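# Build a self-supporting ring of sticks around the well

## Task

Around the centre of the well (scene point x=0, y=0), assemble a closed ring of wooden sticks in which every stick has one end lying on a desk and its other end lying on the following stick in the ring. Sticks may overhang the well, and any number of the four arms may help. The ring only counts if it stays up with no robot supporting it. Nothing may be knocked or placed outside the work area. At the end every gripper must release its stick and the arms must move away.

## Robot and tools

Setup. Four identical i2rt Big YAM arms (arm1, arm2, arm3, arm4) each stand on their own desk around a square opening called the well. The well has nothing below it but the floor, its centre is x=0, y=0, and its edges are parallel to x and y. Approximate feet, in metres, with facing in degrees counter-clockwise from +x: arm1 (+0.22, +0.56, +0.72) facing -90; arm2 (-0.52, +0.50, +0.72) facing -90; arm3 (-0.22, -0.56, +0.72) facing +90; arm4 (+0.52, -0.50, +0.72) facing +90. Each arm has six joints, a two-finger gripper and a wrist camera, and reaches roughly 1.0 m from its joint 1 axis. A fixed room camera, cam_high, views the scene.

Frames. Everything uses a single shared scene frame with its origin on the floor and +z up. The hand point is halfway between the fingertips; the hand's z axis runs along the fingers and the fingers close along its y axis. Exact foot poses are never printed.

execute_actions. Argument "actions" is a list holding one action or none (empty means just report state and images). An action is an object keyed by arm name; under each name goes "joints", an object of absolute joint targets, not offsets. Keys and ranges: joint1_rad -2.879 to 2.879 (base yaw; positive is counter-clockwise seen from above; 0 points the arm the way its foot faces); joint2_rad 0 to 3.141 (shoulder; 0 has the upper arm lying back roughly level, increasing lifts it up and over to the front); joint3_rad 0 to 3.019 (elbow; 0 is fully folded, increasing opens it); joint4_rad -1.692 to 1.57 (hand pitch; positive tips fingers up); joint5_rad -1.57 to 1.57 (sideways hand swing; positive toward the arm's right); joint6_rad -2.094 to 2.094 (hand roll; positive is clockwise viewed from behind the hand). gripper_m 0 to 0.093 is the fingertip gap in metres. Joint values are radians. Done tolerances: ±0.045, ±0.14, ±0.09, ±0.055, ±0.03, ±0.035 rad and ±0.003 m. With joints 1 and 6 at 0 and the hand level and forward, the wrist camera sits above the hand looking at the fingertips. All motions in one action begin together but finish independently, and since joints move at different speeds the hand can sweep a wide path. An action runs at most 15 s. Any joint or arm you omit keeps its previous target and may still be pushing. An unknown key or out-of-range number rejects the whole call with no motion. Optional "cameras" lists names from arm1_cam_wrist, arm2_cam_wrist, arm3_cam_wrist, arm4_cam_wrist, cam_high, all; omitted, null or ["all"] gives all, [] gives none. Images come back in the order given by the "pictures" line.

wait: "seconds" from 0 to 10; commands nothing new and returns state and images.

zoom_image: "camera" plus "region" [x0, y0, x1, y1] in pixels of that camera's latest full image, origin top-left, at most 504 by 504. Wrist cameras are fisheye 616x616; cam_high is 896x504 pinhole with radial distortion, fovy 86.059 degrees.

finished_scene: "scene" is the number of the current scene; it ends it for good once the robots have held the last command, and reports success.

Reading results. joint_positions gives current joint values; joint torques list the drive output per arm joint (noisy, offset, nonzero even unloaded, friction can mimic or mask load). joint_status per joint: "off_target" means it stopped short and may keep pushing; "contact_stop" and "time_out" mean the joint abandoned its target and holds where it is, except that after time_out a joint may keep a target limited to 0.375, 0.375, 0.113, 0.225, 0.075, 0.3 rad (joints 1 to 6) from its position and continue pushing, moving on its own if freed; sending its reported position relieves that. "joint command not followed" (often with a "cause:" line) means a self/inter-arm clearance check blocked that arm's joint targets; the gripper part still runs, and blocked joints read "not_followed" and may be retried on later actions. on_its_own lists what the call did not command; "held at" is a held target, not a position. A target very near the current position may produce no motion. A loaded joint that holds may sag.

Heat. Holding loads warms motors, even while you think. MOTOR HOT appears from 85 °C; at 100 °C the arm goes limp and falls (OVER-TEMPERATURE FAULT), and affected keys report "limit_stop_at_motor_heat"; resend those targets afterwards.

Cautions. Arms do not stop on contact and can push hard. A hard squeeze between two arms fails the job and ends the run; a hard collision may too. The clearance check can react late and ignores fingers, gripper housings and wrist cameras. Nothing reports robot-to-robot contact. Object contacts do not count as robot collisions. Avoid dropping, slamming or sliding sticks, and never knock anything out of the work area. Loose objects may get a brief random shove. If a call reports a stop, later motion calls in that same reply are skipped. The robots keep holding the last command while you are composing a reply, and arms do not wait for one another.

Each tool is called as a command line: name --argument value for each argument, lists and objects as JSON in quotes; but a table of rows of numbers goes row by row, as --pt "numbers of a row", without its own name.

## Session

execute_actions --actions '[]'

zoom_image --camera "cam_high" --region '[260, 80, 700, 480]'

Scene clock: 0.00 s.
Joint torques (N m, as the arm reports them, + toward a larger angle): no reading
Motor temperatures (°C, as the motors report them): arm1=[22 24 31 24 25 24] | arm2=[22 26 27 24 25 24] | arm3=[21 24 26 26 24 25] | arm4=[23 26 29 25 24 22]
arm1.joint_positions: joint1_rad=+0.116 joint2_rad=+0.548 joint3_rad=+1.380 joint4_rad=-1.406 joint5_rad=+0.005 joint6_rad=-0.104 gripper_m=+0.094
arm1.joint_status: not commanded
arm1.hand: x=+0.2439 y=+0.3715 z=+1.2854 quat_wxyz=(-0.345, -0.540, -0.689, +0.339) (m; scene frame)
arm2.joint_positions: joint1_rad=-0.216 joint2_rad=+0.521 joint3_rad=+1.420 joint4_rad=-1.319 joint5_rad=+0.227 joint6_rad=-0.478 gripper_m=+0.095
arm2.joint_status: not commanded
arm2.hand: x=-0.5848 y=+0.3242 z=+1.3588 quat_wxyz=(-0.146, -0.544, -0.633, +0.531) (m; scene frame)
arm3.joint_positions: joint1_rad=+0.400 joint2_rad=+0.613 joint3_rad=+1.470 joint4_rad=-1.335 joint5_rad=+0.293 joint6_rad=-0.364 gripper_m=+0.094
arm3.joint_status: not commanded
arm3.hand: x=-0.2611 y=-0.3400 z=+1.4070 quat_wxyz=(-0.438, +0.756, -0.390, -0.289) (m; scene frame)
arm4.joint_positions: joint1_rad=+0.405 joint2_rad=+0.474 joint3_rad=+1.435 joint4_rad=-1.374 joint5_rad=+0.126 joint6_rad=+0.435 gripper_m=+0.094
arm4.joint_status: not commanded
arm4.hand: x=+0.4763 y=-0.3490 z=+1.3241 quat_wxyz=(-0.259, +0.548, -0.630, -0.486) (m; scene frame)
pictures: arm1_cam_wrist, arm2_cam_wrist, arm3_cam_wrist, arm4_cam_wrist, cam_high
Images, in order (width x height): arm1_cam_wrist 616x616, arm2_cam_wrist 616x616, arm3_cam_wrist 616x616, arm4_cam_wrist 616x616, cam_high 896x504.

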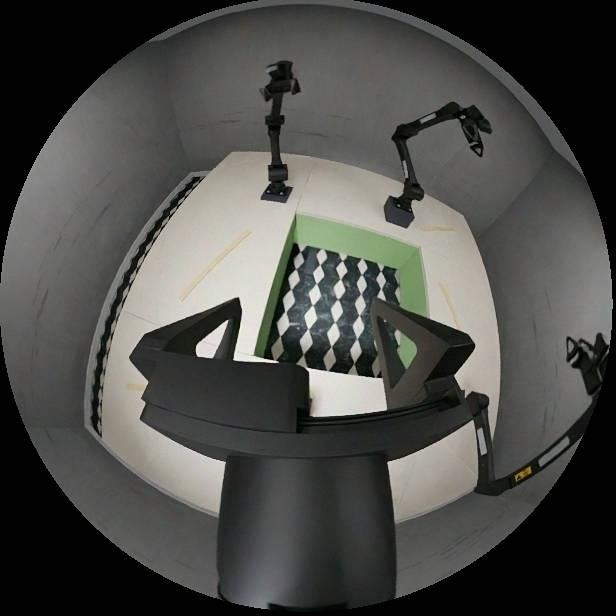

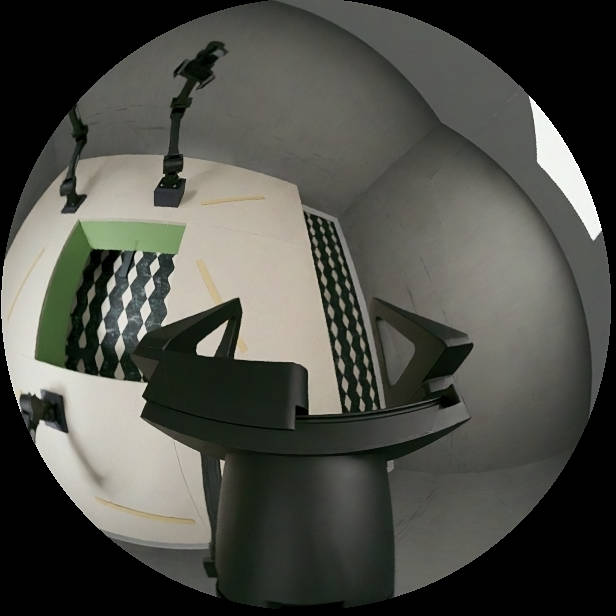

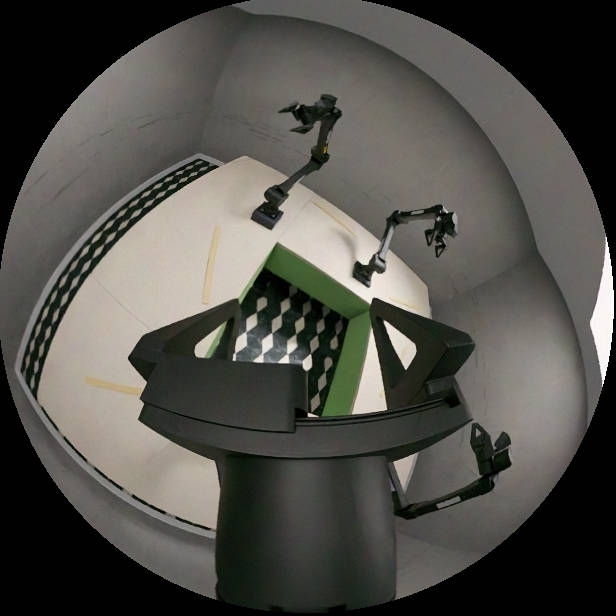

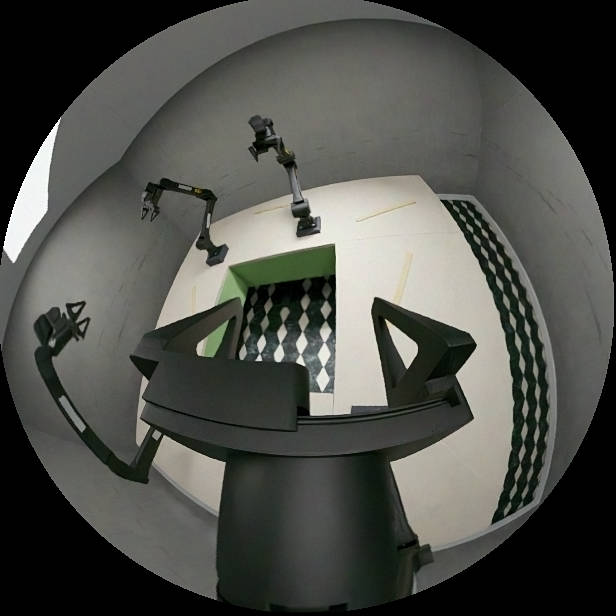

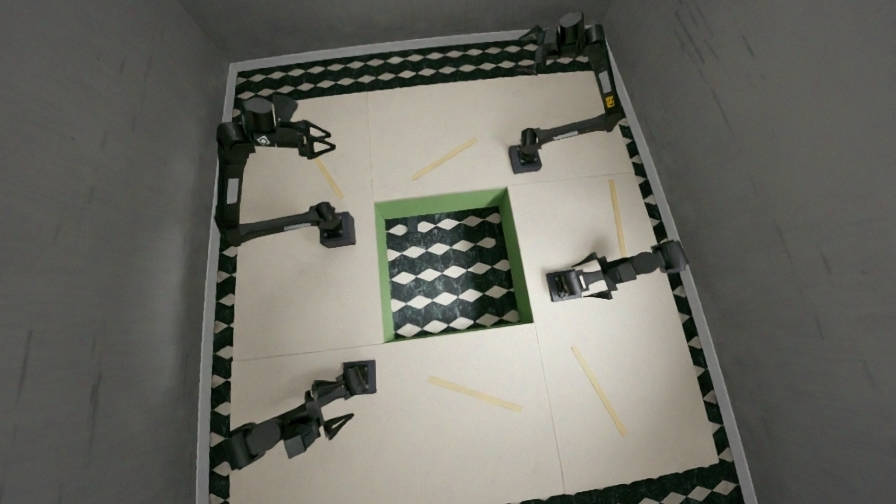

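Region (260, 80, 700, 480) of cam_high's 896x504 image, scaled by 1.145, with more detail than that image has; it fills the top 458 rows of this view, and the rest is white.

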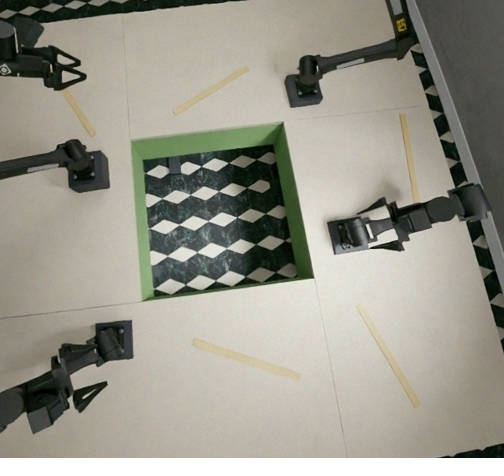

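zoom_image --camera "cam_high" --region '[290, 110, 530, 230]'

zoom_image --camera "cam_high" --region '[370, 310, 650, 450]'

Region (290, 110, 530, 230) of cam_high's 896x504 image, scaled by 2.100, with more detail than that image has.

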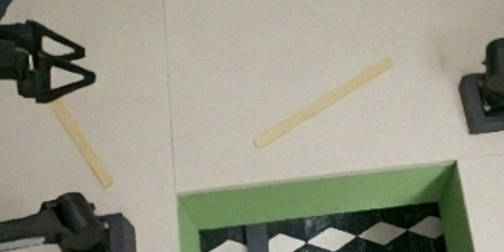

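Region (370, 310, 650, 450) of cam_high's 896x504 image, scaled by 1.800, with more detail than that image has.

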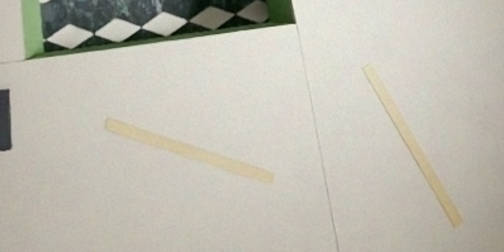

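execute_actions --actions '[{"arm1":{"joints":{"joint1_rad":1.664,"joint2_rad":1.725,"joint3_rad":1.09,"joint4_rad":-0.90,"joint5_rad":0,"joint6_rad":-0.25,"gripper_m":0.065}},"arm2":{"joints":{"joint1_rad":-0.265,"joint2_rad":1.71,"joint3_rad":0.95,"joint4_rad":-0.77,"joint5_rad":0,"joint6_rad":-0.74,"gripper_m":0.065}},"arm3":{"joints":{"joint1_rad":1.73,"joint2_rad":1.70,"joint3_rad":0.768,"joint4_rad":-0.60,"joint5_rad":0,"joint6_rad":-0.27,"gripper_m":0.065}},"arm4":{"joints":{"joint1_rad":-0.19,"joint2_rad":1.815,"joint3_rad":1.233,"joint4_rad":-0.95,"joint5_rad":0,"joint6_rad":0.225,"gripper_m":0.065}}}]'

Scene clock: 50.50 s.
Joint torques (N m, as the arm reports them, + toward a larger angle): arm1=[  0.1  -14.09   7.66  -0.22   0.07  -0.04] | arm2=[ -0.84 -10.5    7.53   0.81  -0.01  -0.24] | arm3=[-0.21 -7.03  6.76  1.23  0.18  0.06] | arm4=[ -0.12 -17.49   7.69   1.07   0.06  -0.1 ]
Motor temperatures (°C, as the motors report them): arm1=[22 24 35 24 25 24] | arm2=[22 26 30 24 25 24] | arm3=[21 23 30 26 24 25] | arm4=[23 26 32 25 24 22]
arm1.joint_positions: joint1_rad=+1.671 joint2_rad=+1.722 joint3_rad=+1.091 joint4_rad=-0.904 joint5_rad=-0.001 joint6_rad=-0.243 gripper_m=+0.065
arm1.joint_status: all done
arm1.hand: x=+0.6765 y=+0.6165 z=+0.7700 quat_wxyz=(-0.015, +0.182, -0.983, +0.007) (m; scene frame)
arm2.joint_positions: joint1_rad=-0.257 joint2_rad=+1.715 joint3_rad=+0.936 joint4_rad=-0.783 joint5_rad=+0.003 joint6_rad=-0.725 gripper_m=+0.065
arm2.joint_status: all done
arm2.hand: x=-0.6159 y=+0.0939 z=+0.7616 quat_wxyz=(+0.007, -0.512, -0.859, +0.008) (m; scene frame)
arm3.joint_positions: joint1_rad=+1.727 joint2_rad=+1.703 joint3_rad=+0.760 joint4_rad=-0.617 joint5_rad=-0.001 joint6_rad=-0.279 gripper_m=+0.065
arm3.joint_status: all done
arm3.hand: x=-0.5764 y=-0.6289 z=+0.7687 quat_wxyz=(+0.005, +0.973, +0.231, -0.006) (m; scene frame)
arm4.joint_positions: joint1_rad=-0.189 joint2_rad=+1.820 joint3_rad=+1.226 joint4_rad=-0.960 joint5_rad=+0.001 joint6_rad=+0.238 gripper_m=+0.065
arm4.joint_status: all done
arm4.hand: x=+0.6310 y=-0.0114 z=+0.7709 quat_wxyz=(-0.013, +0.527, -0.850, -0.006) (m; scene frame)
pictures: arm1_cam_wrist, arm2_cam_wrist, arm3_cam_wrist, arm4_cam_wrist, cam_high
Images, in order (width x height): arm1_cam_wrist 616x616, arm2_cam_wrist 616x616, arm3_cam_wrist 616x616, arm4_cam_wrist 616x616, cam_high 896x504.

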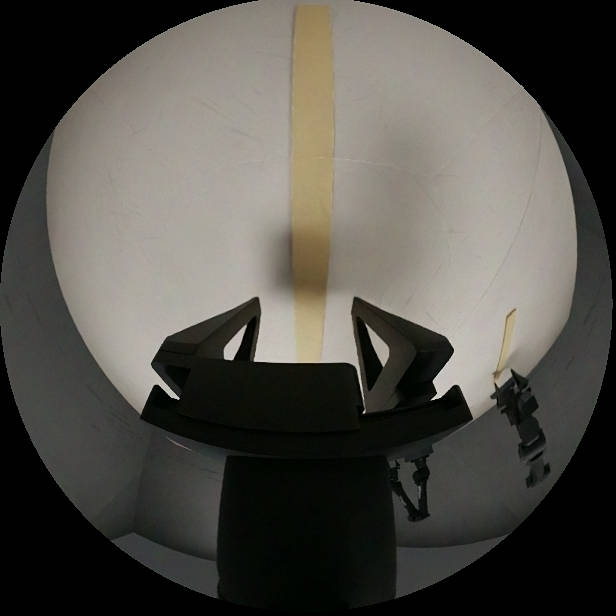

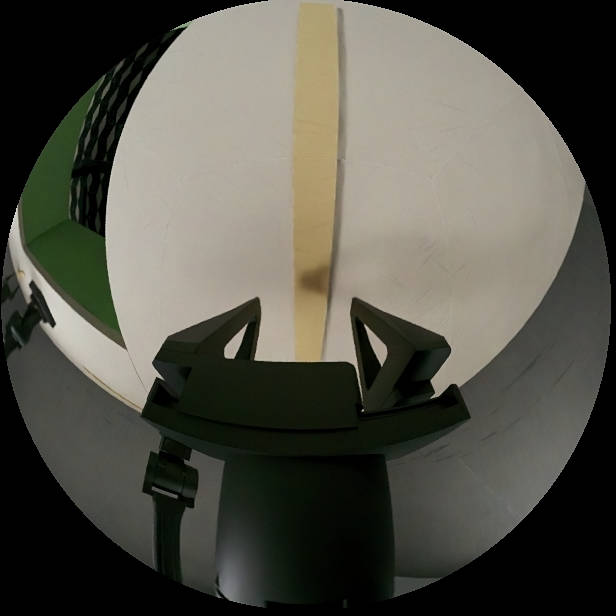

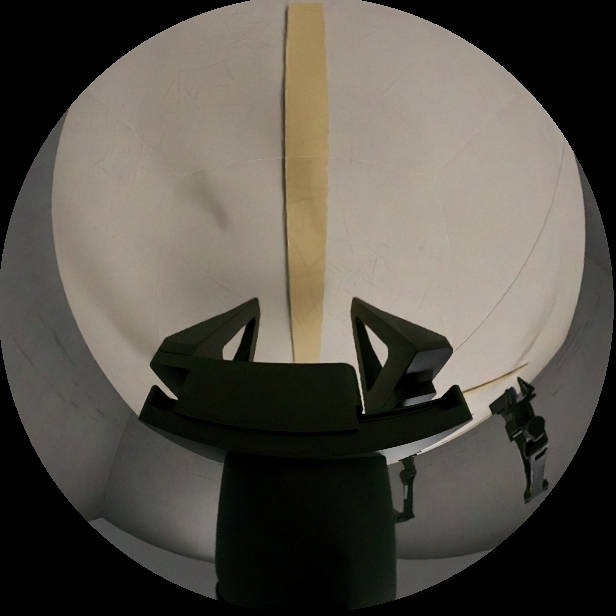

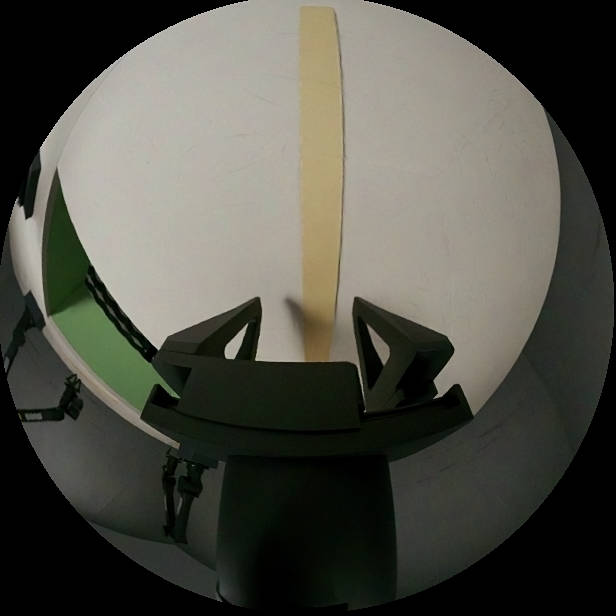

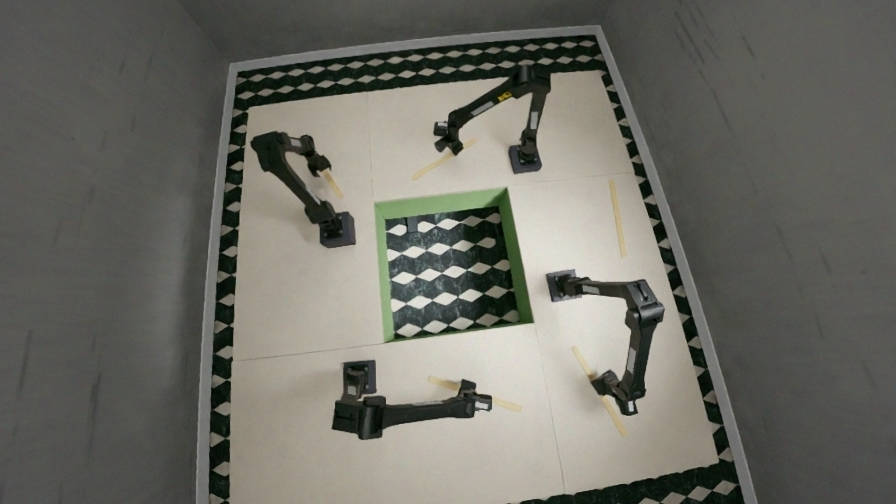

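execute_actions --actions '[{"arm1":{"joints":{"joint1_rad":1.652,"joint2_rad":1.825,"joint4_rad":-0.84}},"arm2":{"joints":{"joint2_rad":1.813,"joint4_rad":-0.69,"joint6_rad":-0.68}},"arm3":{"joints":{"joint2_rad":1.815,"joint4_rad":-0.51}},"arm4":{"joints":{"joint1_rad":-0.217,"joint2_rad":1.91,"joint4_rad":-0.887,"joint6_rad":0.21}}}]' --cameras '["arm1_cam_wrist","arm2_cam_wrist","arm3_cam_wrist","arm4_cam_wrist"]'

Scene clock: 60.83 s.
Joint torques (N m, as the arm reports them, + toward a larger angle): arm1=[  0.56 -13.8    6.94  -0.15   0.12  -0.05] | arm2=[ -0.7  -10.3    6.73   0.88   0.09   0.01] | arm3=[-0.36 -6.61  5.6   1.05  0.11  0.06] | arm4=[ -0.73 -15.92   7.22   1.04   0.14  -0.09]
Motor temperatures (°C, as the motors report them): arm1=[22 25 35 24 25 24] | arm2=[22 26 29 24 25 24] | arm3=[21 24 29 26 24 25] | arm4=[23 26 32 25 24 22]
arm1.joint_positions: joint1_rad=+1.655 joint2_rad=+1.810 joint3_rad=+1.093 joint4_rad=-0.848 joint5_rad=-0.002 joint6_rad=-0.243 gripper_m=+0.065
arm1.joint_status: all done
arm1.hand: x=+0.6811 y=+0.6094 z=+0.7321 quat_wxyz=(-0.001, +0.174, -0.985, +0.006) (m; scene frame)
arm2.joint_positions: joint1_rad=-0.259 joint2_rad=+1.801 joint3_rad=+0.940 joint4_rad=-0.702 joint5_rad=+0.000 joint6_rad=-0.696 gripper_m=+0.065
arm2.joint_status: all done
arm2.hand: x=-0.6182 y=+0.0863 z=+0.7284 quat_wxyz=(+0.005, -0.525, -0.851, +0.006) (m; scene frame)
arm3.joint_positions: joint1_rad=+1.728 joint2_rad=+1.805 joint3_rad=+0.763 joint4_rad=-0.524 joint5_rad=+0.000 joint6_rad=-0.279 gripper_m=+0.065
arm3.joint_status: all done
arm3.hand: x=-0.5799 y=-0.6303 z=+0.7342 quat_wxyz=(+0.004, +0.973, +0.233, -0.003) (m; scene frame)
arm4.joint_positions: joint1_rad=-0.210 joint2_rad=+1.895 joint3_rad=+1.228 joint4_rad=-0.895 joint5_rad=-0.001 joint6_rad=+0.223 gripper_m=+0.065
arm4.joint_status: all done
arm4.hand: x=+0.6432 y=-0.0057 z=+0.7362 quat_wxyz=(-0.010, +0.524, -0.851, -0.004) (m; scene frame)
pictures: arm1_cam_wrist, arm2_cam_wrist, arm3_cam_wrist, arm4_cam_wrist
Images, in order (width x height): arm1_cam_wrist 616x616, arm2_cam_wrist 616x616, arm3_cam_wrist 616x616, arm4_cam_wrist 616x616.

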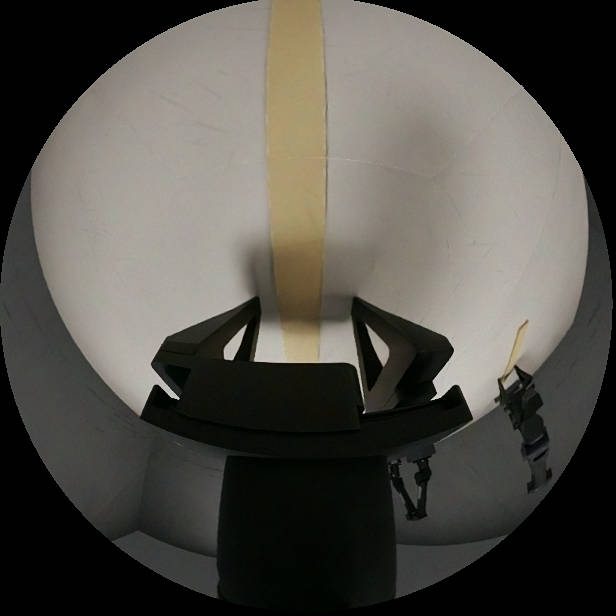

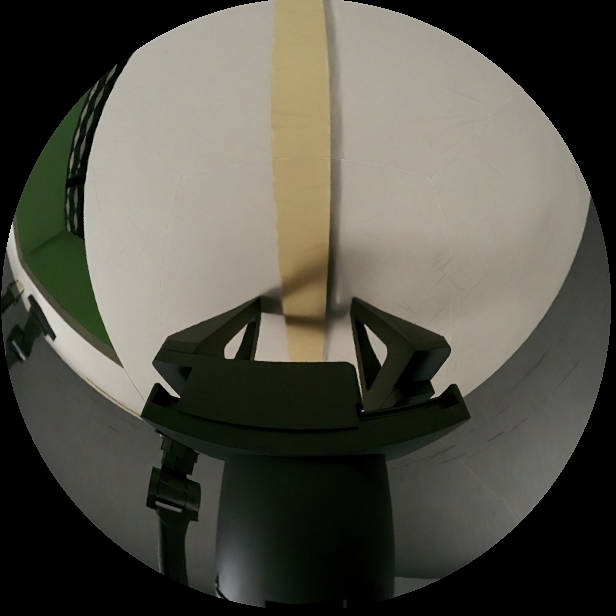

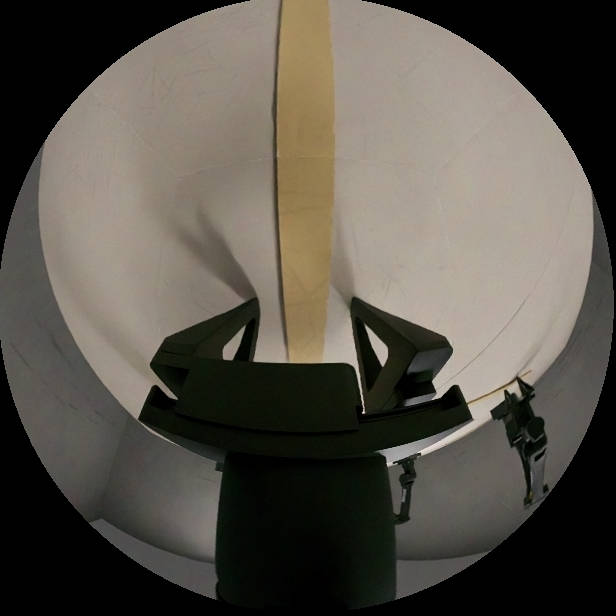

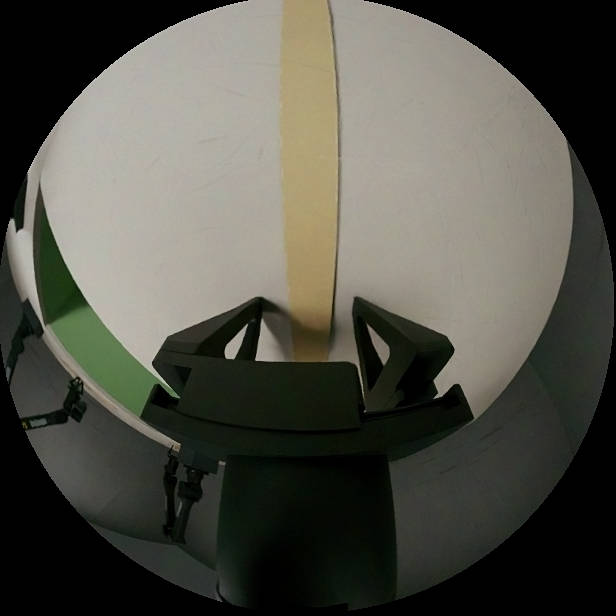

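execute_actions --actions '[{"arm1":{"joints":{"gripper_m":0.02}},"arm2":{"joints":{"gripper_m":0.02}},"arm3":{"joints":{"gripper_m":0.02}},"arm4":{"joints":{"gripper_m":0.02}}}]' --cameras '[]'

execute_actions --actions '[{"arm1":{"joints":{"joint2_rad":1.6,"joint4_rad":-1.05,"joint6_rad":-0.85}},"arm2":{"joints":{"joint2_rad":1.6,"joint4_rad":-0.9,"joint6_rad":-1.95}},"arm3":{"joints":{"joint2_rad":1.56,"joint4_rad":-0.75,"joint6_rad":-0.86}},"arm4":{"joints":{"joint2_rad":1.68,"joint3_rad":1.17,"joint4_rad":-1.05,"joint6_rad":-1.95}}}]'

Scene clock: 72.33 s.
Joint torques (N m, as the arm reports them, + toward a larger angle): arm1=[  0.6  -13.73   6.93  -0.19   0.11  -0.05] | arm2=[ -0.8  -10.3    6.69   0.86   0.18   0.01] | arm3=[-0.38 -6.77  5.58  1.01  0.1   0.06] | arm4=[ -0.76 -15.98   7.2    0.97   0.14  -0.09]
Motor temperatures (°C, as the motors report them): arm1=[22 25 34 24 25 24] | arm2=[22 26 29 24 25 24] | arm3=[21 24 28 26 24 25] | arm4=[23 27 31 25 24 22]
arm1.joint_positions: joint1_rad=+1.655 joint2_rad=+1.810 joint3_rad=+1.093 joint4_rad=-0.848 joint5_rad=-0.002 joint6_rad=-0.244 gripper_m=+0.027
arm1.joint_status: gripper_m off_target (ended at +0.027, target +0.020)
arm1.hand: x=+0.6811 y=+0.6094 z=+0.7321 quat_wxyz=(-0.001, +0.174, -0.985, +0.006) (m; scene frame)
arm2.joint_positions: joint1_rad=-0.259 joint2_rad=+1.802 joint3_rad=+0.940 joint4_rad=-0.702 joint5_rad=-0.001 joint6_rad=-0.695 gripper_m=+0.027
arm2.joint_status: gripper_m off_target (ended at +0.027, target +0.020)
arm2.hand: x=-0.6180 y=+0.0863 z=+0.7282 quat_wxyz=(+0.005, -0.525, -0.851, +0.006) (m; scene frame)
arm3.joint_positions: joint1_rad=+1.728 joint2_rad=+1.806 joint3_rad=+0.763 joint4_rad=-0.524 joint5_rad=+0.000 joint6_rad=-0.279 gripper_m=+0.027
arm3.joint_status: gripper_m off_target (ended at +0.027, target +0.020)
arm3.hand: x=-0.5796 y=-0.6303 z=+0.7338 quat_wxyz=(+0.004, +0.973, +0.232, -0.003) (m; scene frame)
arm4.joint_positions: joint1_rad=-0.210 joint2_rad=+1.895 joint3_rad=+1.228 joint4_rad=-0.895 joint5_rad=-0.001 joint6_rad=+0.223 gripper_m=+0.027
arm4.joint_status: gripper_m off_target (ended at +0.027, target +0.020)
arm4.hand: x=+0.6432 y=-0.0057 z=+0.7362 quat_wxyz=(-0.010, +0.525, -0.851, -0.004) (m; scene frame)
pictures: none
No camera images: the call's "cameras" was empty. Leave "cameras" out to get every camera's image.

Scene clock: 74.73 s.
Joint torques (N m, as the arm reports them, + toward a larger angle): arm1=[  0.32 -12.02   8.64  -0.8    0.05  -0.05] | arm2=[-0.79 -9.29  7.74 -0.03  0.15 -0.26] | arm3=[-0.32 -5.84  7.64 -0.38  0.06 -0.12] | arm4=[ -0.73 -13.6    8.38   0.07   0.04  -0.08]
Motor temperatures (°C, as the motors report them): arm1=[22 25 35 24 25 24] | arm2=[22 26 29 24 25 24] | arm3=[21 24 28 26 24 25] | arm4=[23 27 31 25 24 22]
arm1.joint_positions: joint1_rad=+1.655 joint2_rad=+1.587 joint3_rad=+1.085 joint4_rad=-1.039 joint5_rad=-0.002 joint6_rad=-0.842 gripper_m=+0.027
arm1.joint_status: all done
arm1.hand: x=+0.6528 y=+0.6076 z=+0.8253 quat_wxyz=(-0.010, +0.457, -0.889, +0.010) (m; scene frame)
arm2.joint_positions: joint1_rad=-0.259 joint2_rad=+1.595 joint3_rad=+0.940 joint4_rad=-0.890 joint5_rad=-0.001 joint6_rad=-1.936 gripper_m=+0.027
arm2.joint_status: all done
arm2.hand: x=-0.6130 y=+0.1024 z=+0.8095 quat_wxyz=(+0.010, +0.067, -0.998, +0.012) (m; scene frame)
arm3.joint_positions: joint1_rad=+1.728 joint2_rad=+1.558 joint3_rad=+0.762 joint4_rad=-0.735 joint5_rad=+0.000 joint6_rad=-0.850 gripper_m=+0.027
arm3.joint_status: all done
arm3.hand: x=-0.5724 y=-0.6281 z=+0.8181 quat_wxyz=(-0.003, +0.867, +0.497, -0.021) (m; scene frame)
arm4.joint_positions: joint1_rad=-0.210 joint2_rad=+1.671 joint3_rad=+1.158 joint4_rad=-1.040 joint5_rad=-0.001 joint6_rad=-1.937 gripper_m=+0.027
arm4.joint_status: all done
arm4.hand: x=+0.6314 y=-0.0500 z=+0.8168 quat_wxyz=(-0.012, +0.998, +0.061, +0.008) (m; scene frame)
pictures: arm1_cam_wrist, arm2_cam_wrist, arm3_cam_wrist, arm4_cam_wrist, cam_high
Images, in order (width x height): arm1_cam_wrist 616x616, arm2_cam_wrist 616x616, arm3_cam_wrist 616x616, arm4_cam_wrist 616x616, cam_high 896x504.

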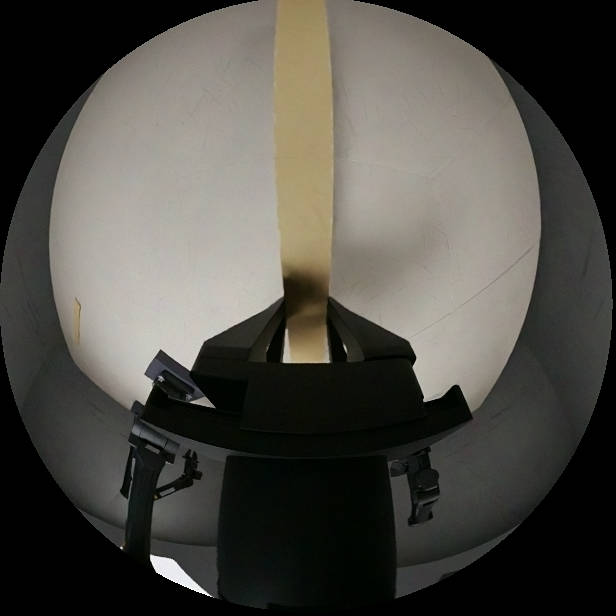

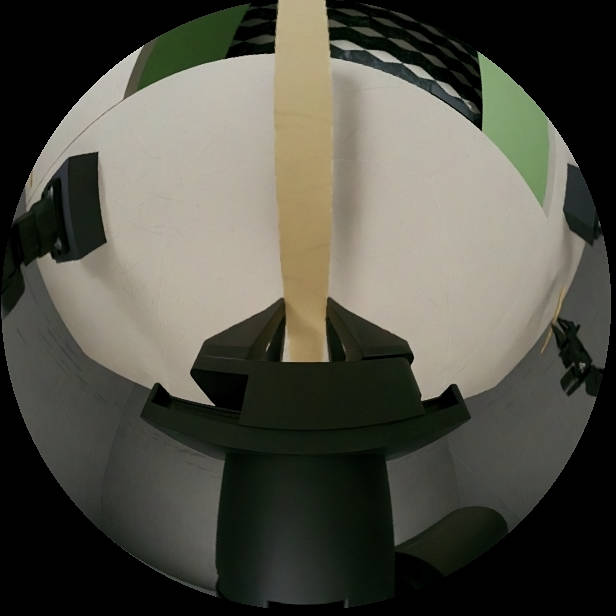

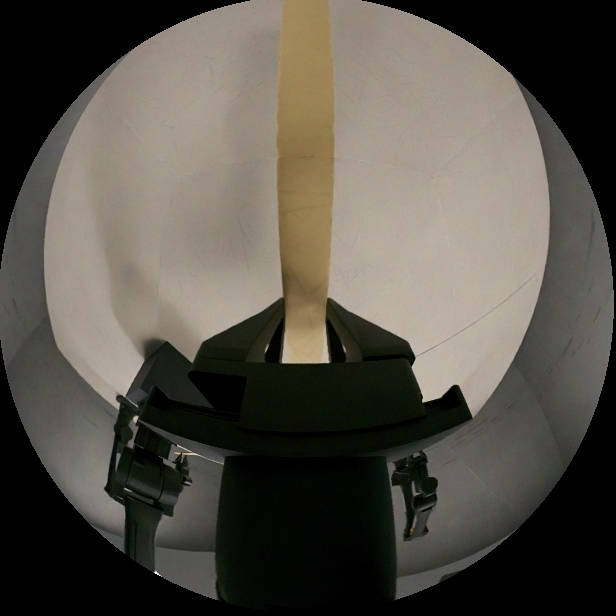

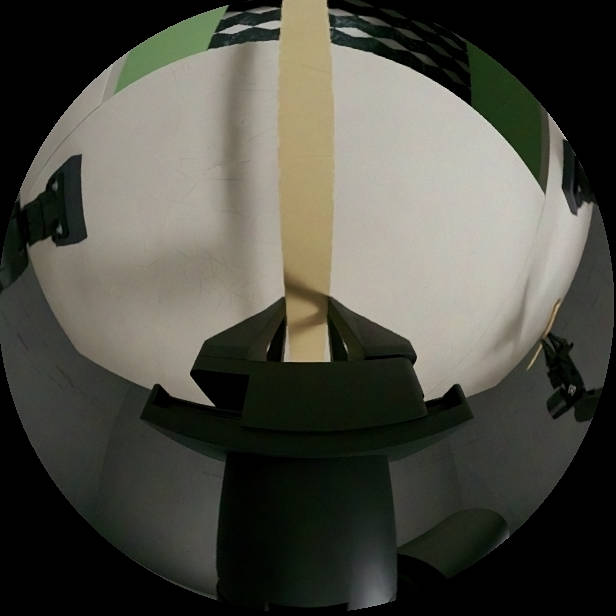

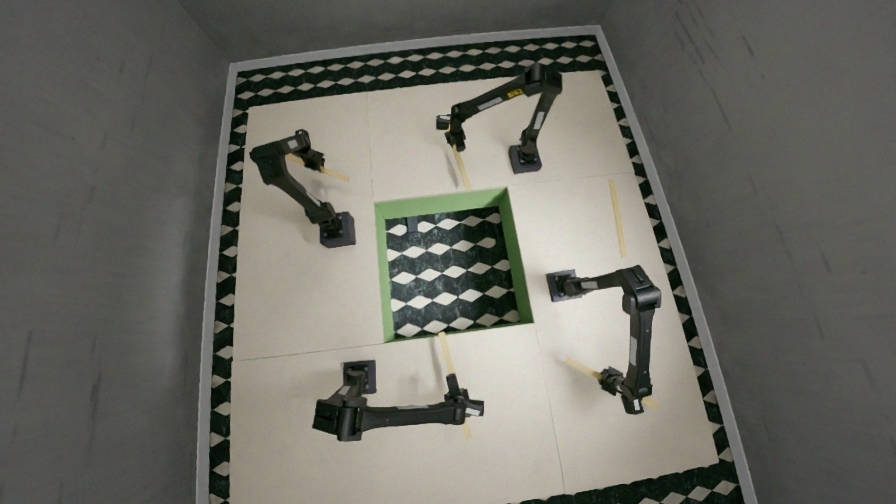

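execute_actions --actions '[{"arm1":{"joints":{"joint1_rad":-0.541,"joint2_rad":1.443,"joint3_rad":0.778,"joint4_rad":-0.738,"joint5_rad":-0.11}},"arm3":{"joints":{"joint1_rad":-0.583,"joint2_rad":1.60,"joint3_rad":0.71,"joint4_rad":-0.49,"joint5_rad":-0.11}},"arm2":{"joints":{"joint2_rad":1.68,"joint3_rad":1.08,"joint5_rad":-0.208}},"arm4":{"joints":{"joint5_rad":-0.22}}}]' --cameras '[]'

execute_actions --actions '[{"arm2":{"joints":{"joint1_rad":0.22,"joint2_rad":1.8,"joint3_rad":1.23,"joint4_rad":-0.87,"joint6_rad":-1.58}},"arm4":{"joints":{"joint1_rad":0.26,"joint2_rad":1.72,"joint3_rad":1.23,"joint4_rad":-0.95,"joint6_rad":-1.58}}}]' --cameras '[]'

execute_actions --actions '[{"arm2":{"joints":{"joint1_rad":0.473,"joint2_rad":1.885,"joint3_rad":1.327,"joint4_rad":-0.846,"joint6_rad":-1.33}},"arm4":{"joints":{"joint1_rad":0.528,"joint2_rad":1.842,"joint3_rad":1.372,"joint4_rad":-0.93,"joint6_rad":-1.33}}}]'

zoom_image --camera "cam_high" --region '[350, 160, 560, 370]'

Scene clock: 99.87 s.
Joint torques (N m, as the arm reports them, + toward a larger angle): arm1=[ 1.44 -9.19  7.57  0.05 -0.16 -0.03] | arm2=[ -0.69 -11.47  10.3    0.01  -0.22  -0.25] | arm3=[-1.14 -6.89  7.5   1.21 -0.06 -0.11] | arm4=[ -0.7  -13.61   8.39   0.07  -0.34  -0.08]
Motor temperatures (°C, as the motors report them): arm1=[22 25 35 24 25 24] | arm2=[22 27 29 24 25 24] | arm3=[21 24 28 26 24 25] | arm4=[23 27 32 25 24 22]
arm1.joint_positions: joint1_rad=-0.544 joint2_rad=+1.438 joint3_rad=+0.782 joint4_rad=-0.745 joint5_rad=-0.109 joint6_rad=-0.844 gripper_m=+0.027
arm1.joint_status: all done
arm1.hand: x=+0.0420 y=+0.2196 z=+0.7934 quat_wxyz=(-0.066, -0.577, -0.809, +0.084) (m; scene frame)
arm2.joint_positions: joint1_rad=-0.259 joint2_rad=+1.691 joint3_rad=+1.040 joint4_rad=-0.893 joint5_rad=-0.204 joint6_rad=-1.937 gripper_m=+0.027
arm2.joint_status: all done
arm2.hand: x=-0.5879 y=+0.0587 z=+0.8048 quat_wxyz=(-0.086, +0.069, -0.993, +0.041) (m; scene frame)
arm3.joint_positions: joint1_rad=-0.579 joint2_rad=+1.611 joint3_rad=+0.698 joint4_rad=-0.502 joint5_rad=-0.108 joint6_rad=-0.853 gripper_m=+0.027
arm3.joint_status: all done
arm3.hand: x=-0.0369 y=-0.2294 z=+0.7850 quat_wxyz=(-0.069, +0.806, -0.585, -0.057) (m; scene frame)
arm4.joint_positions: joint1_rad=-0.210 joint2_rad=+1.671 joint3_rad=+1.158 joint4_rad=-1.040 joint5_rad=-0.214 joint6_rad=-1.938 gripper_m=+0.027
arm4.joint_status: all done
arm4.hand: x=+0.5961 y=-0.0414 z=+0.8204 quat_wxyz=(-0.044, +0.993, +0.063, -0.093) (m; scene frame)
pictures: none
No camera images: the call's "cameras" was empty. Leave "cameras" out to get every camera's image.

Scene clock: 101.27 s.
Joint torques (N m, as the arm reports them, + toward a larger angle): arm1=[ 1.28 -9.35  7.52  0.16 -0.17 -0.03] | arm2=[ -0.94 -13.93  10.16   0.58  -0.06   0.02] | arm3=[-1.1  -6.85  7.49  1.2  -0.07 -0.1 ] | arm4=[ -1.39 -15.54  10.84   1.06  -0.19   0.18]
Motor temperatures (°C, as the motors report them): arm1=[22 25 35 24 25 24] | arm2=[22 27 29 24 25 24] | arm3=[21 24 28 26 24 25] | arm4=[23 27 32 25 24 22]
arm1.joint_positions: joint1_rad=-0.544 joint2_rad=+1.438 joint3_rad=+0.782 joint4_rad=-0.745 joint5_rad=-0.109 joint6_rad=-0.844 gripper_m=+0.027
arm1.joint_status: not commanded
arm1.hand: x=+0.0420 y=+0.2196 z=+0.7934 quat_wxyz=(-0.066, -0.577, -0.809, +0.084) (m; scene frame)
arm2.joint_positions: joint1_rad=+0.227 joint2_rad=+1.807 joint3_rad=+1.195 joint4_rad=-0.874 joint5_rad=-0.208 joint6_rad=-1.595 gripper_m=+0.027
arm2.joint_status: all done
arm2.hand: x=-0.3573 y=+0.0159 z=+0.7984 quat_wxyz=(-0.101, +0.143, -0.984, +0.028) (m; scene frame)
arm3.joint_positions: joint1_rad=-0.579 joint2_rad=+1.611 joint3_rad=+0.698 joint4_rad=-0.502 joint5_rad=-0.108 joint6_rad=-0.853 gripper_m=+0.027
arm3.joint_status: not commanded
arm3.hand: x=-0.0369 y=-0.2294 z=+0.7850 quat_wxyz=(-0.069, +0.806, -0.585, -0.057) (m; scene frame)
arm4.joint_positions: joint1_rad=+0.273 joint2_rad=+1.721 joint3_rad=+1.183 joint4_rad=-0.959 joint5_rad=-0.218 joint6_rad=-1.594 gripper_m=+0.027
arm4.joint_status: all done
arm4.hand: x=+0.3674 y=-0.0317 z=+0.8050 quat_wxyz=(-0.028, +0.985, +0.134, -0.106) (m; scene frame)
pictures: none
No camera images: the call's "cameras" was empty. Leave "cameras" out to get every camera's image.

Scene clock: 102.53 s.
Joint torques (N m, as the arm reports them, + toward a larger angle): arm1=[ 1.26 -9.29  7.58  0.07 -0.17 -0.04] | arm2=[ -0.7  -15.18  10.63   0.74  -0.06   0.  ] | arm3=[-1.05 -6.87  7.51  1.24 -0.07 -0.11] | arm4=[ -1.42 -18.22  11.01   1.    -0.15   0.18]
Motor temperatures (°C, as the motors report them): arm1=[22 25 35 24 25 24] | arm2=[22 27 30 24 25 24] | arm3=[21 24 28 26 24 25] | arm4=[23 27 33 25 24 22]
arm1.joint_positions: joint1_rad=-0.544 joint2_rad=+1.438 joint3_rad=+0.782 joint4_rad=-0.745 joint5_rad=-0.109 joint6_rad=-0.844 gripper_m=+0.027
arm1.joint_status: not commanded
arm1.hand: x=+0.0420 y=+0.2196 z=+0.7934 quat_wxyz=(-0.066, -0.577, -0.809, +0.084) (m; scene frame)
arm2.joint_positions: joint1_rad=+0.476 joint2_rad=+1.889 joint3_rad=+1.288 joint4_rad=-0.853 joint5_rad=-0.209 joint6_rad=-1.345 gripper_m=+0.027
arm2.joint_status: all done
arm2.hand: x=-0.2243 y=+0.0374 z=+0.7872 quat_wxyz=(-0.111, +0.144, -0.983, +0.015) (m; scene frame)
arm3.joint_positions: joint1_rad=-0.579 joint2_rad=+1.611 joint3_rad=+0.698 joint4_rad=-0.502 joint5_rad=-0.108 joint6_rad=-0.853 gripper_m=+0.027
arm3.joint_status: not commanded
arm3.hand: x=-0.0369 y=-0.2294 z=+0.7850 quat_wxyz=(-0.069, +0.806, -0.585, -0.057) (m; scene frame)
arm4.joint_positions: joint1_rad=+0.538 joint2_rad=+1.845 joint3_rad=+1.325 joint4_rad=-0.936 joint5_rad=-0.220 joint6_rad=-1.343 gripper_m=+0.027
arm4.joint_status: all done
arm4.hand: x=+0.2220 y=-0.0376 z=+0.7918 quat_wxyz=(-0.018, +0.983, +0.144, -0.116) (m; scene frame)
pictures: arm1_cam_wrist, arm2_cam_wrist, arm3_cam_wrist, arm4_cam_wrist, cam_high
Images, in order (width x height): arm1_cam_wrist 616x616, arm2_cam_wrist 616x616, arm3_cam_wrist 616x616, arm4_cam_wrist 616x616, cam_high 896x504.

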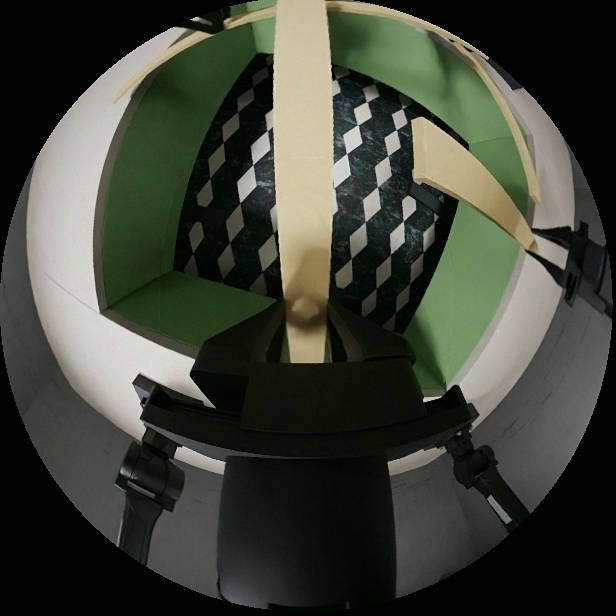

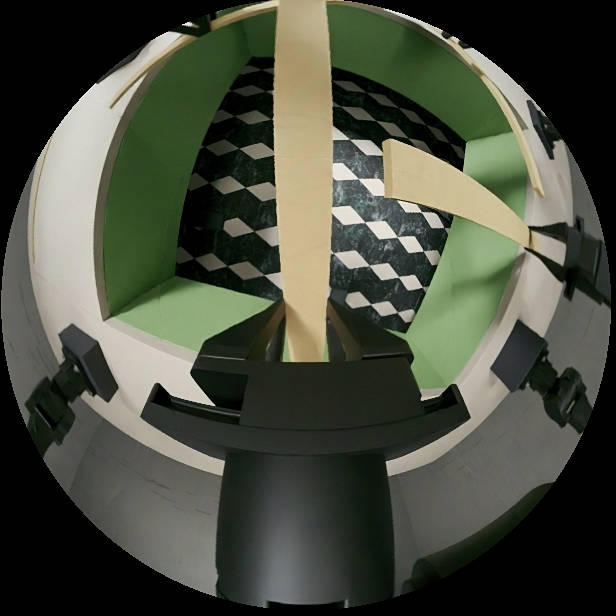

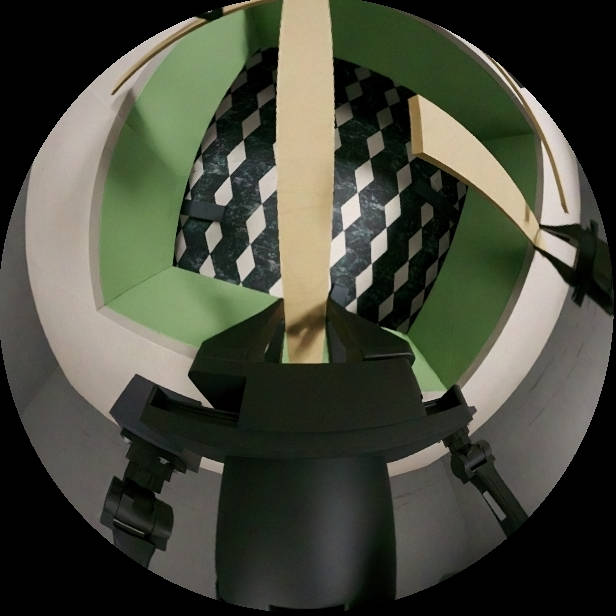

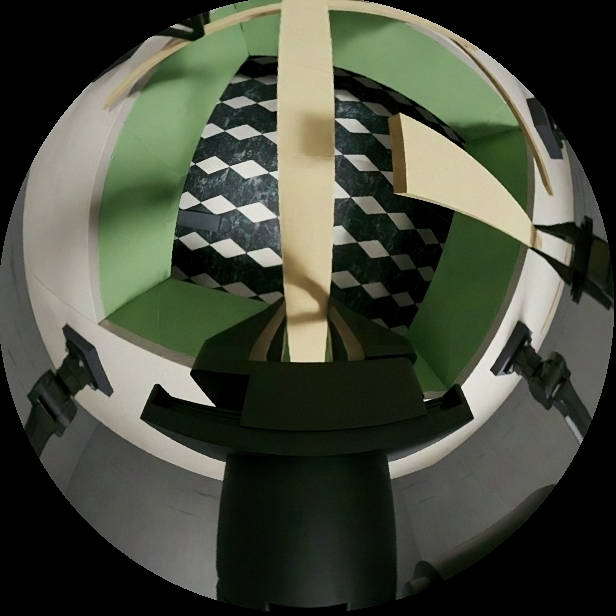

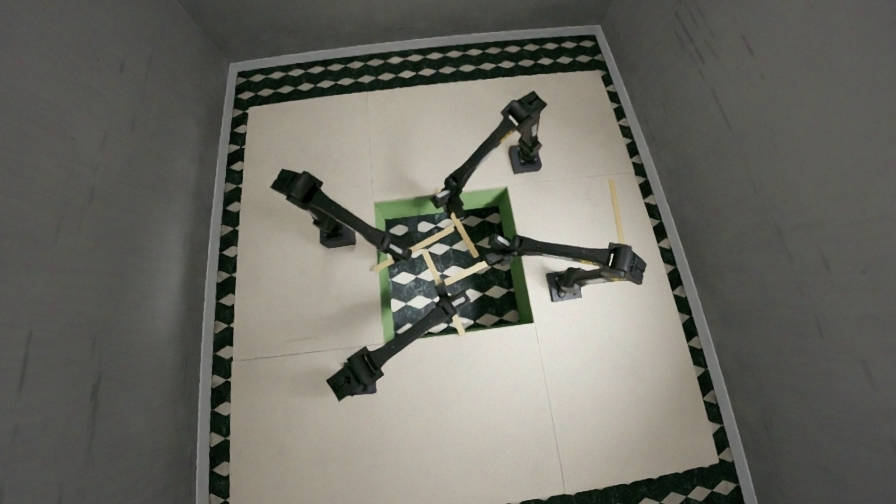

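Region (350, 160, 560, 370) of cam_high's 896x504 image, scaled by 2.400, with more detail than that image has.

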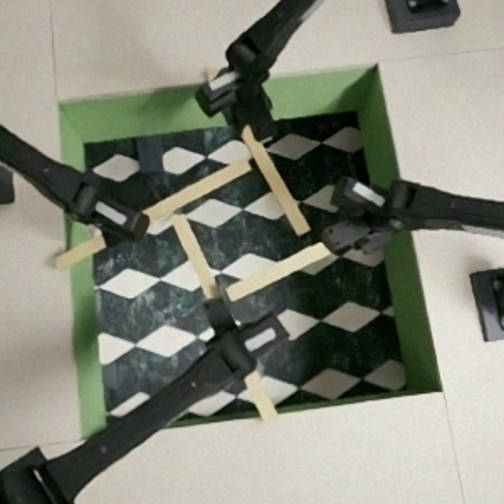

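execute_actions --actions '[{"arm1":{"joints":{"joint2_rad":1.465,"joint6_rad":-0.67}},"arm3":{"joints":{"joint2_rad":1.575,"joint6_rad":-0.70}},"arm2":{"joints":{"joint6_rad":-1.24}},"arm4":{"joints":{"joint1_rad":0.515,"joint6_rad":-1.23}}}]'

Scene clock: 110.97 s.
Joint torques (N m, as the arm reports them, + toward a larger angle): arm1=[ 1.53 -8.92  7.43  0.07 -0.17  0.08] | arm2=[ -0.79 -14.45  10.6    0.74  -0.04   0.  ] | arm3=[-1.19 -7.05  7.66  1.27 -0.06  0.07] | arm4=[ -1.36 -18.24  11.04   1.02  -0.15   0.18]
Motor temperatures (°C, as the motors report them): arm1=[22 25 35 24 25 24] | arm2=[22 27 30 24 25 24] | arm3=[21 24 28 26 24 25] | arm4=[23 27 34 25 24 22]
arm1.joint_positions: joint1_rad=-0.544 joint2_rad=+1.454 joint3_rad=+0.782 joint4_rad=-0.745 joint5_rad=-0.109 joint6_rad=-0.679 gripper_m=+0.027
arm1.joint_status: all done
arm1.hand: x=+0.0427 y=+0.2207 z=+0.7879 quat_wxyz=(-0.071, -0.643, -0.759, +0.071) (m; scene frame)
arm2.joint_positions: joint1_rad=+0.476 joint2_rad=+1.889 joint3_rad=+1.288 joint4_rad=-0.853 joint5_rad=-0.209 joint6_rad=-1.254 gripper_m=+0.027
arm2.joint_status: all done
arm2.hand: x=-0.2243 y=+0.0374 z=+0.7872 quat_wxyz=(-0.111, +0.099, -0.989, +0.010) (m; scene frame)
arm3.joint_positions: joint1_rad=-0.579 joint2_rad=+1.589 joint3_rad=+0.698 joint4_rad=-0.502 joint5_rad=-0.108 joint6_rad=-0.710 gripper_m=+0.027
arm3.joint_status: all done
arm3.hand: x=-0.0351 y=-0.2264 z=+0.7926 quat_wxyz=(-0.075, +0.762, -0.640, -0.064) (m; scene frame)
arm4.joint_positions: joint1_rad=+0.528 joint2_rad=+1.845 joint3_rad=+1.325 joint4_rad=-0.936 joint5_rad=-0.220 joint6_rad=-1.243 gripper_m=+0.027
arm4.joint_status: all done
arm4.hand: x=+0.2267 y=-0.0346 z=+0.7919 quat_wxyz=(-0.012, +0.989, +0.089, -0.117) (m; scene frame)
pictures: arm1_cam_wrist, arm2_cam_wrist, arm3_cam_wrist, arm4_cam_wrist, cam_high
Images, in order (width x height): arm1_cam_wrist 616x616, arm2_cam_wrist 616x616, arm3_cam_wrist 616x616, arm4_cam_wrist 616x616, cam_high 896x504.

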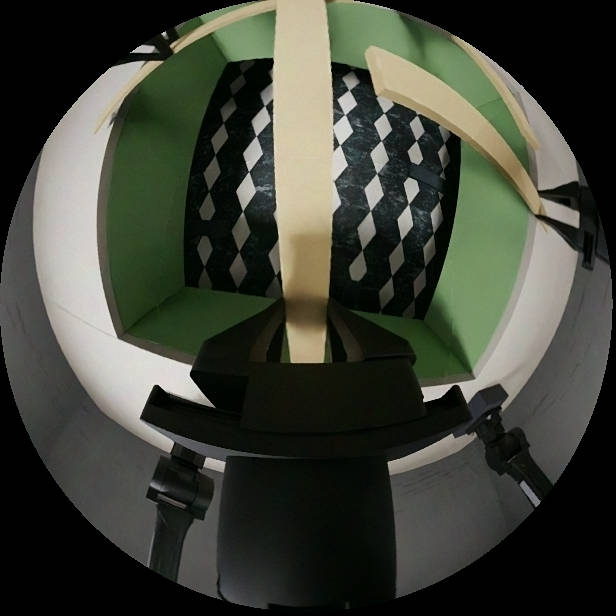

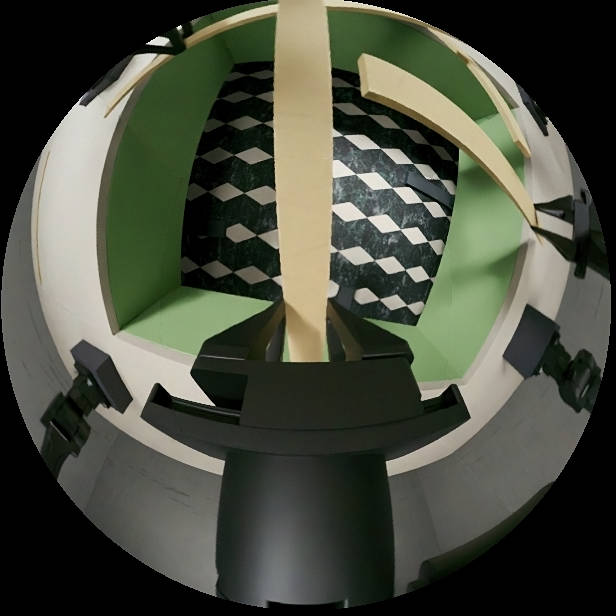

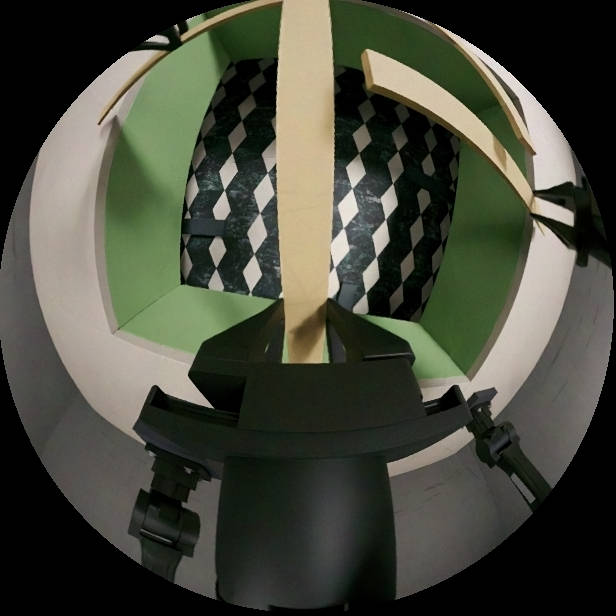

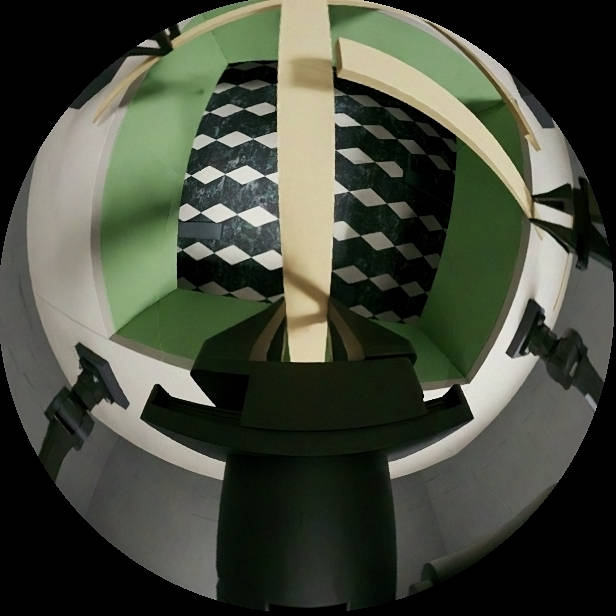

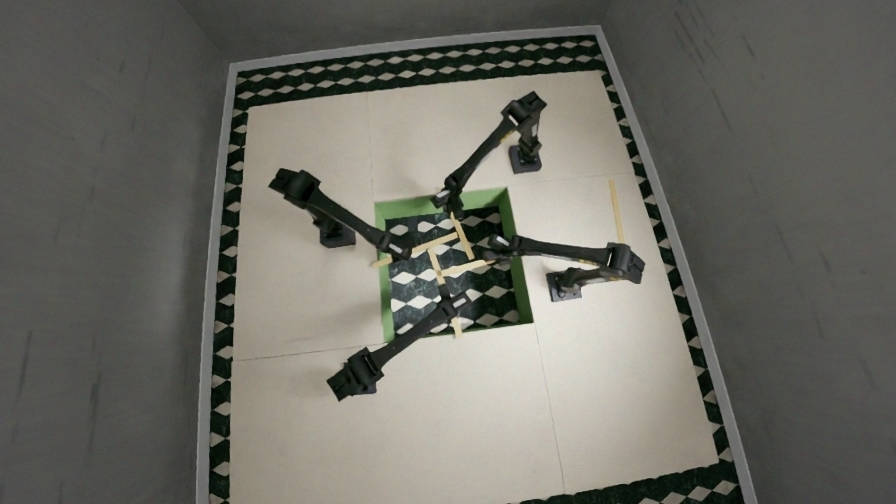

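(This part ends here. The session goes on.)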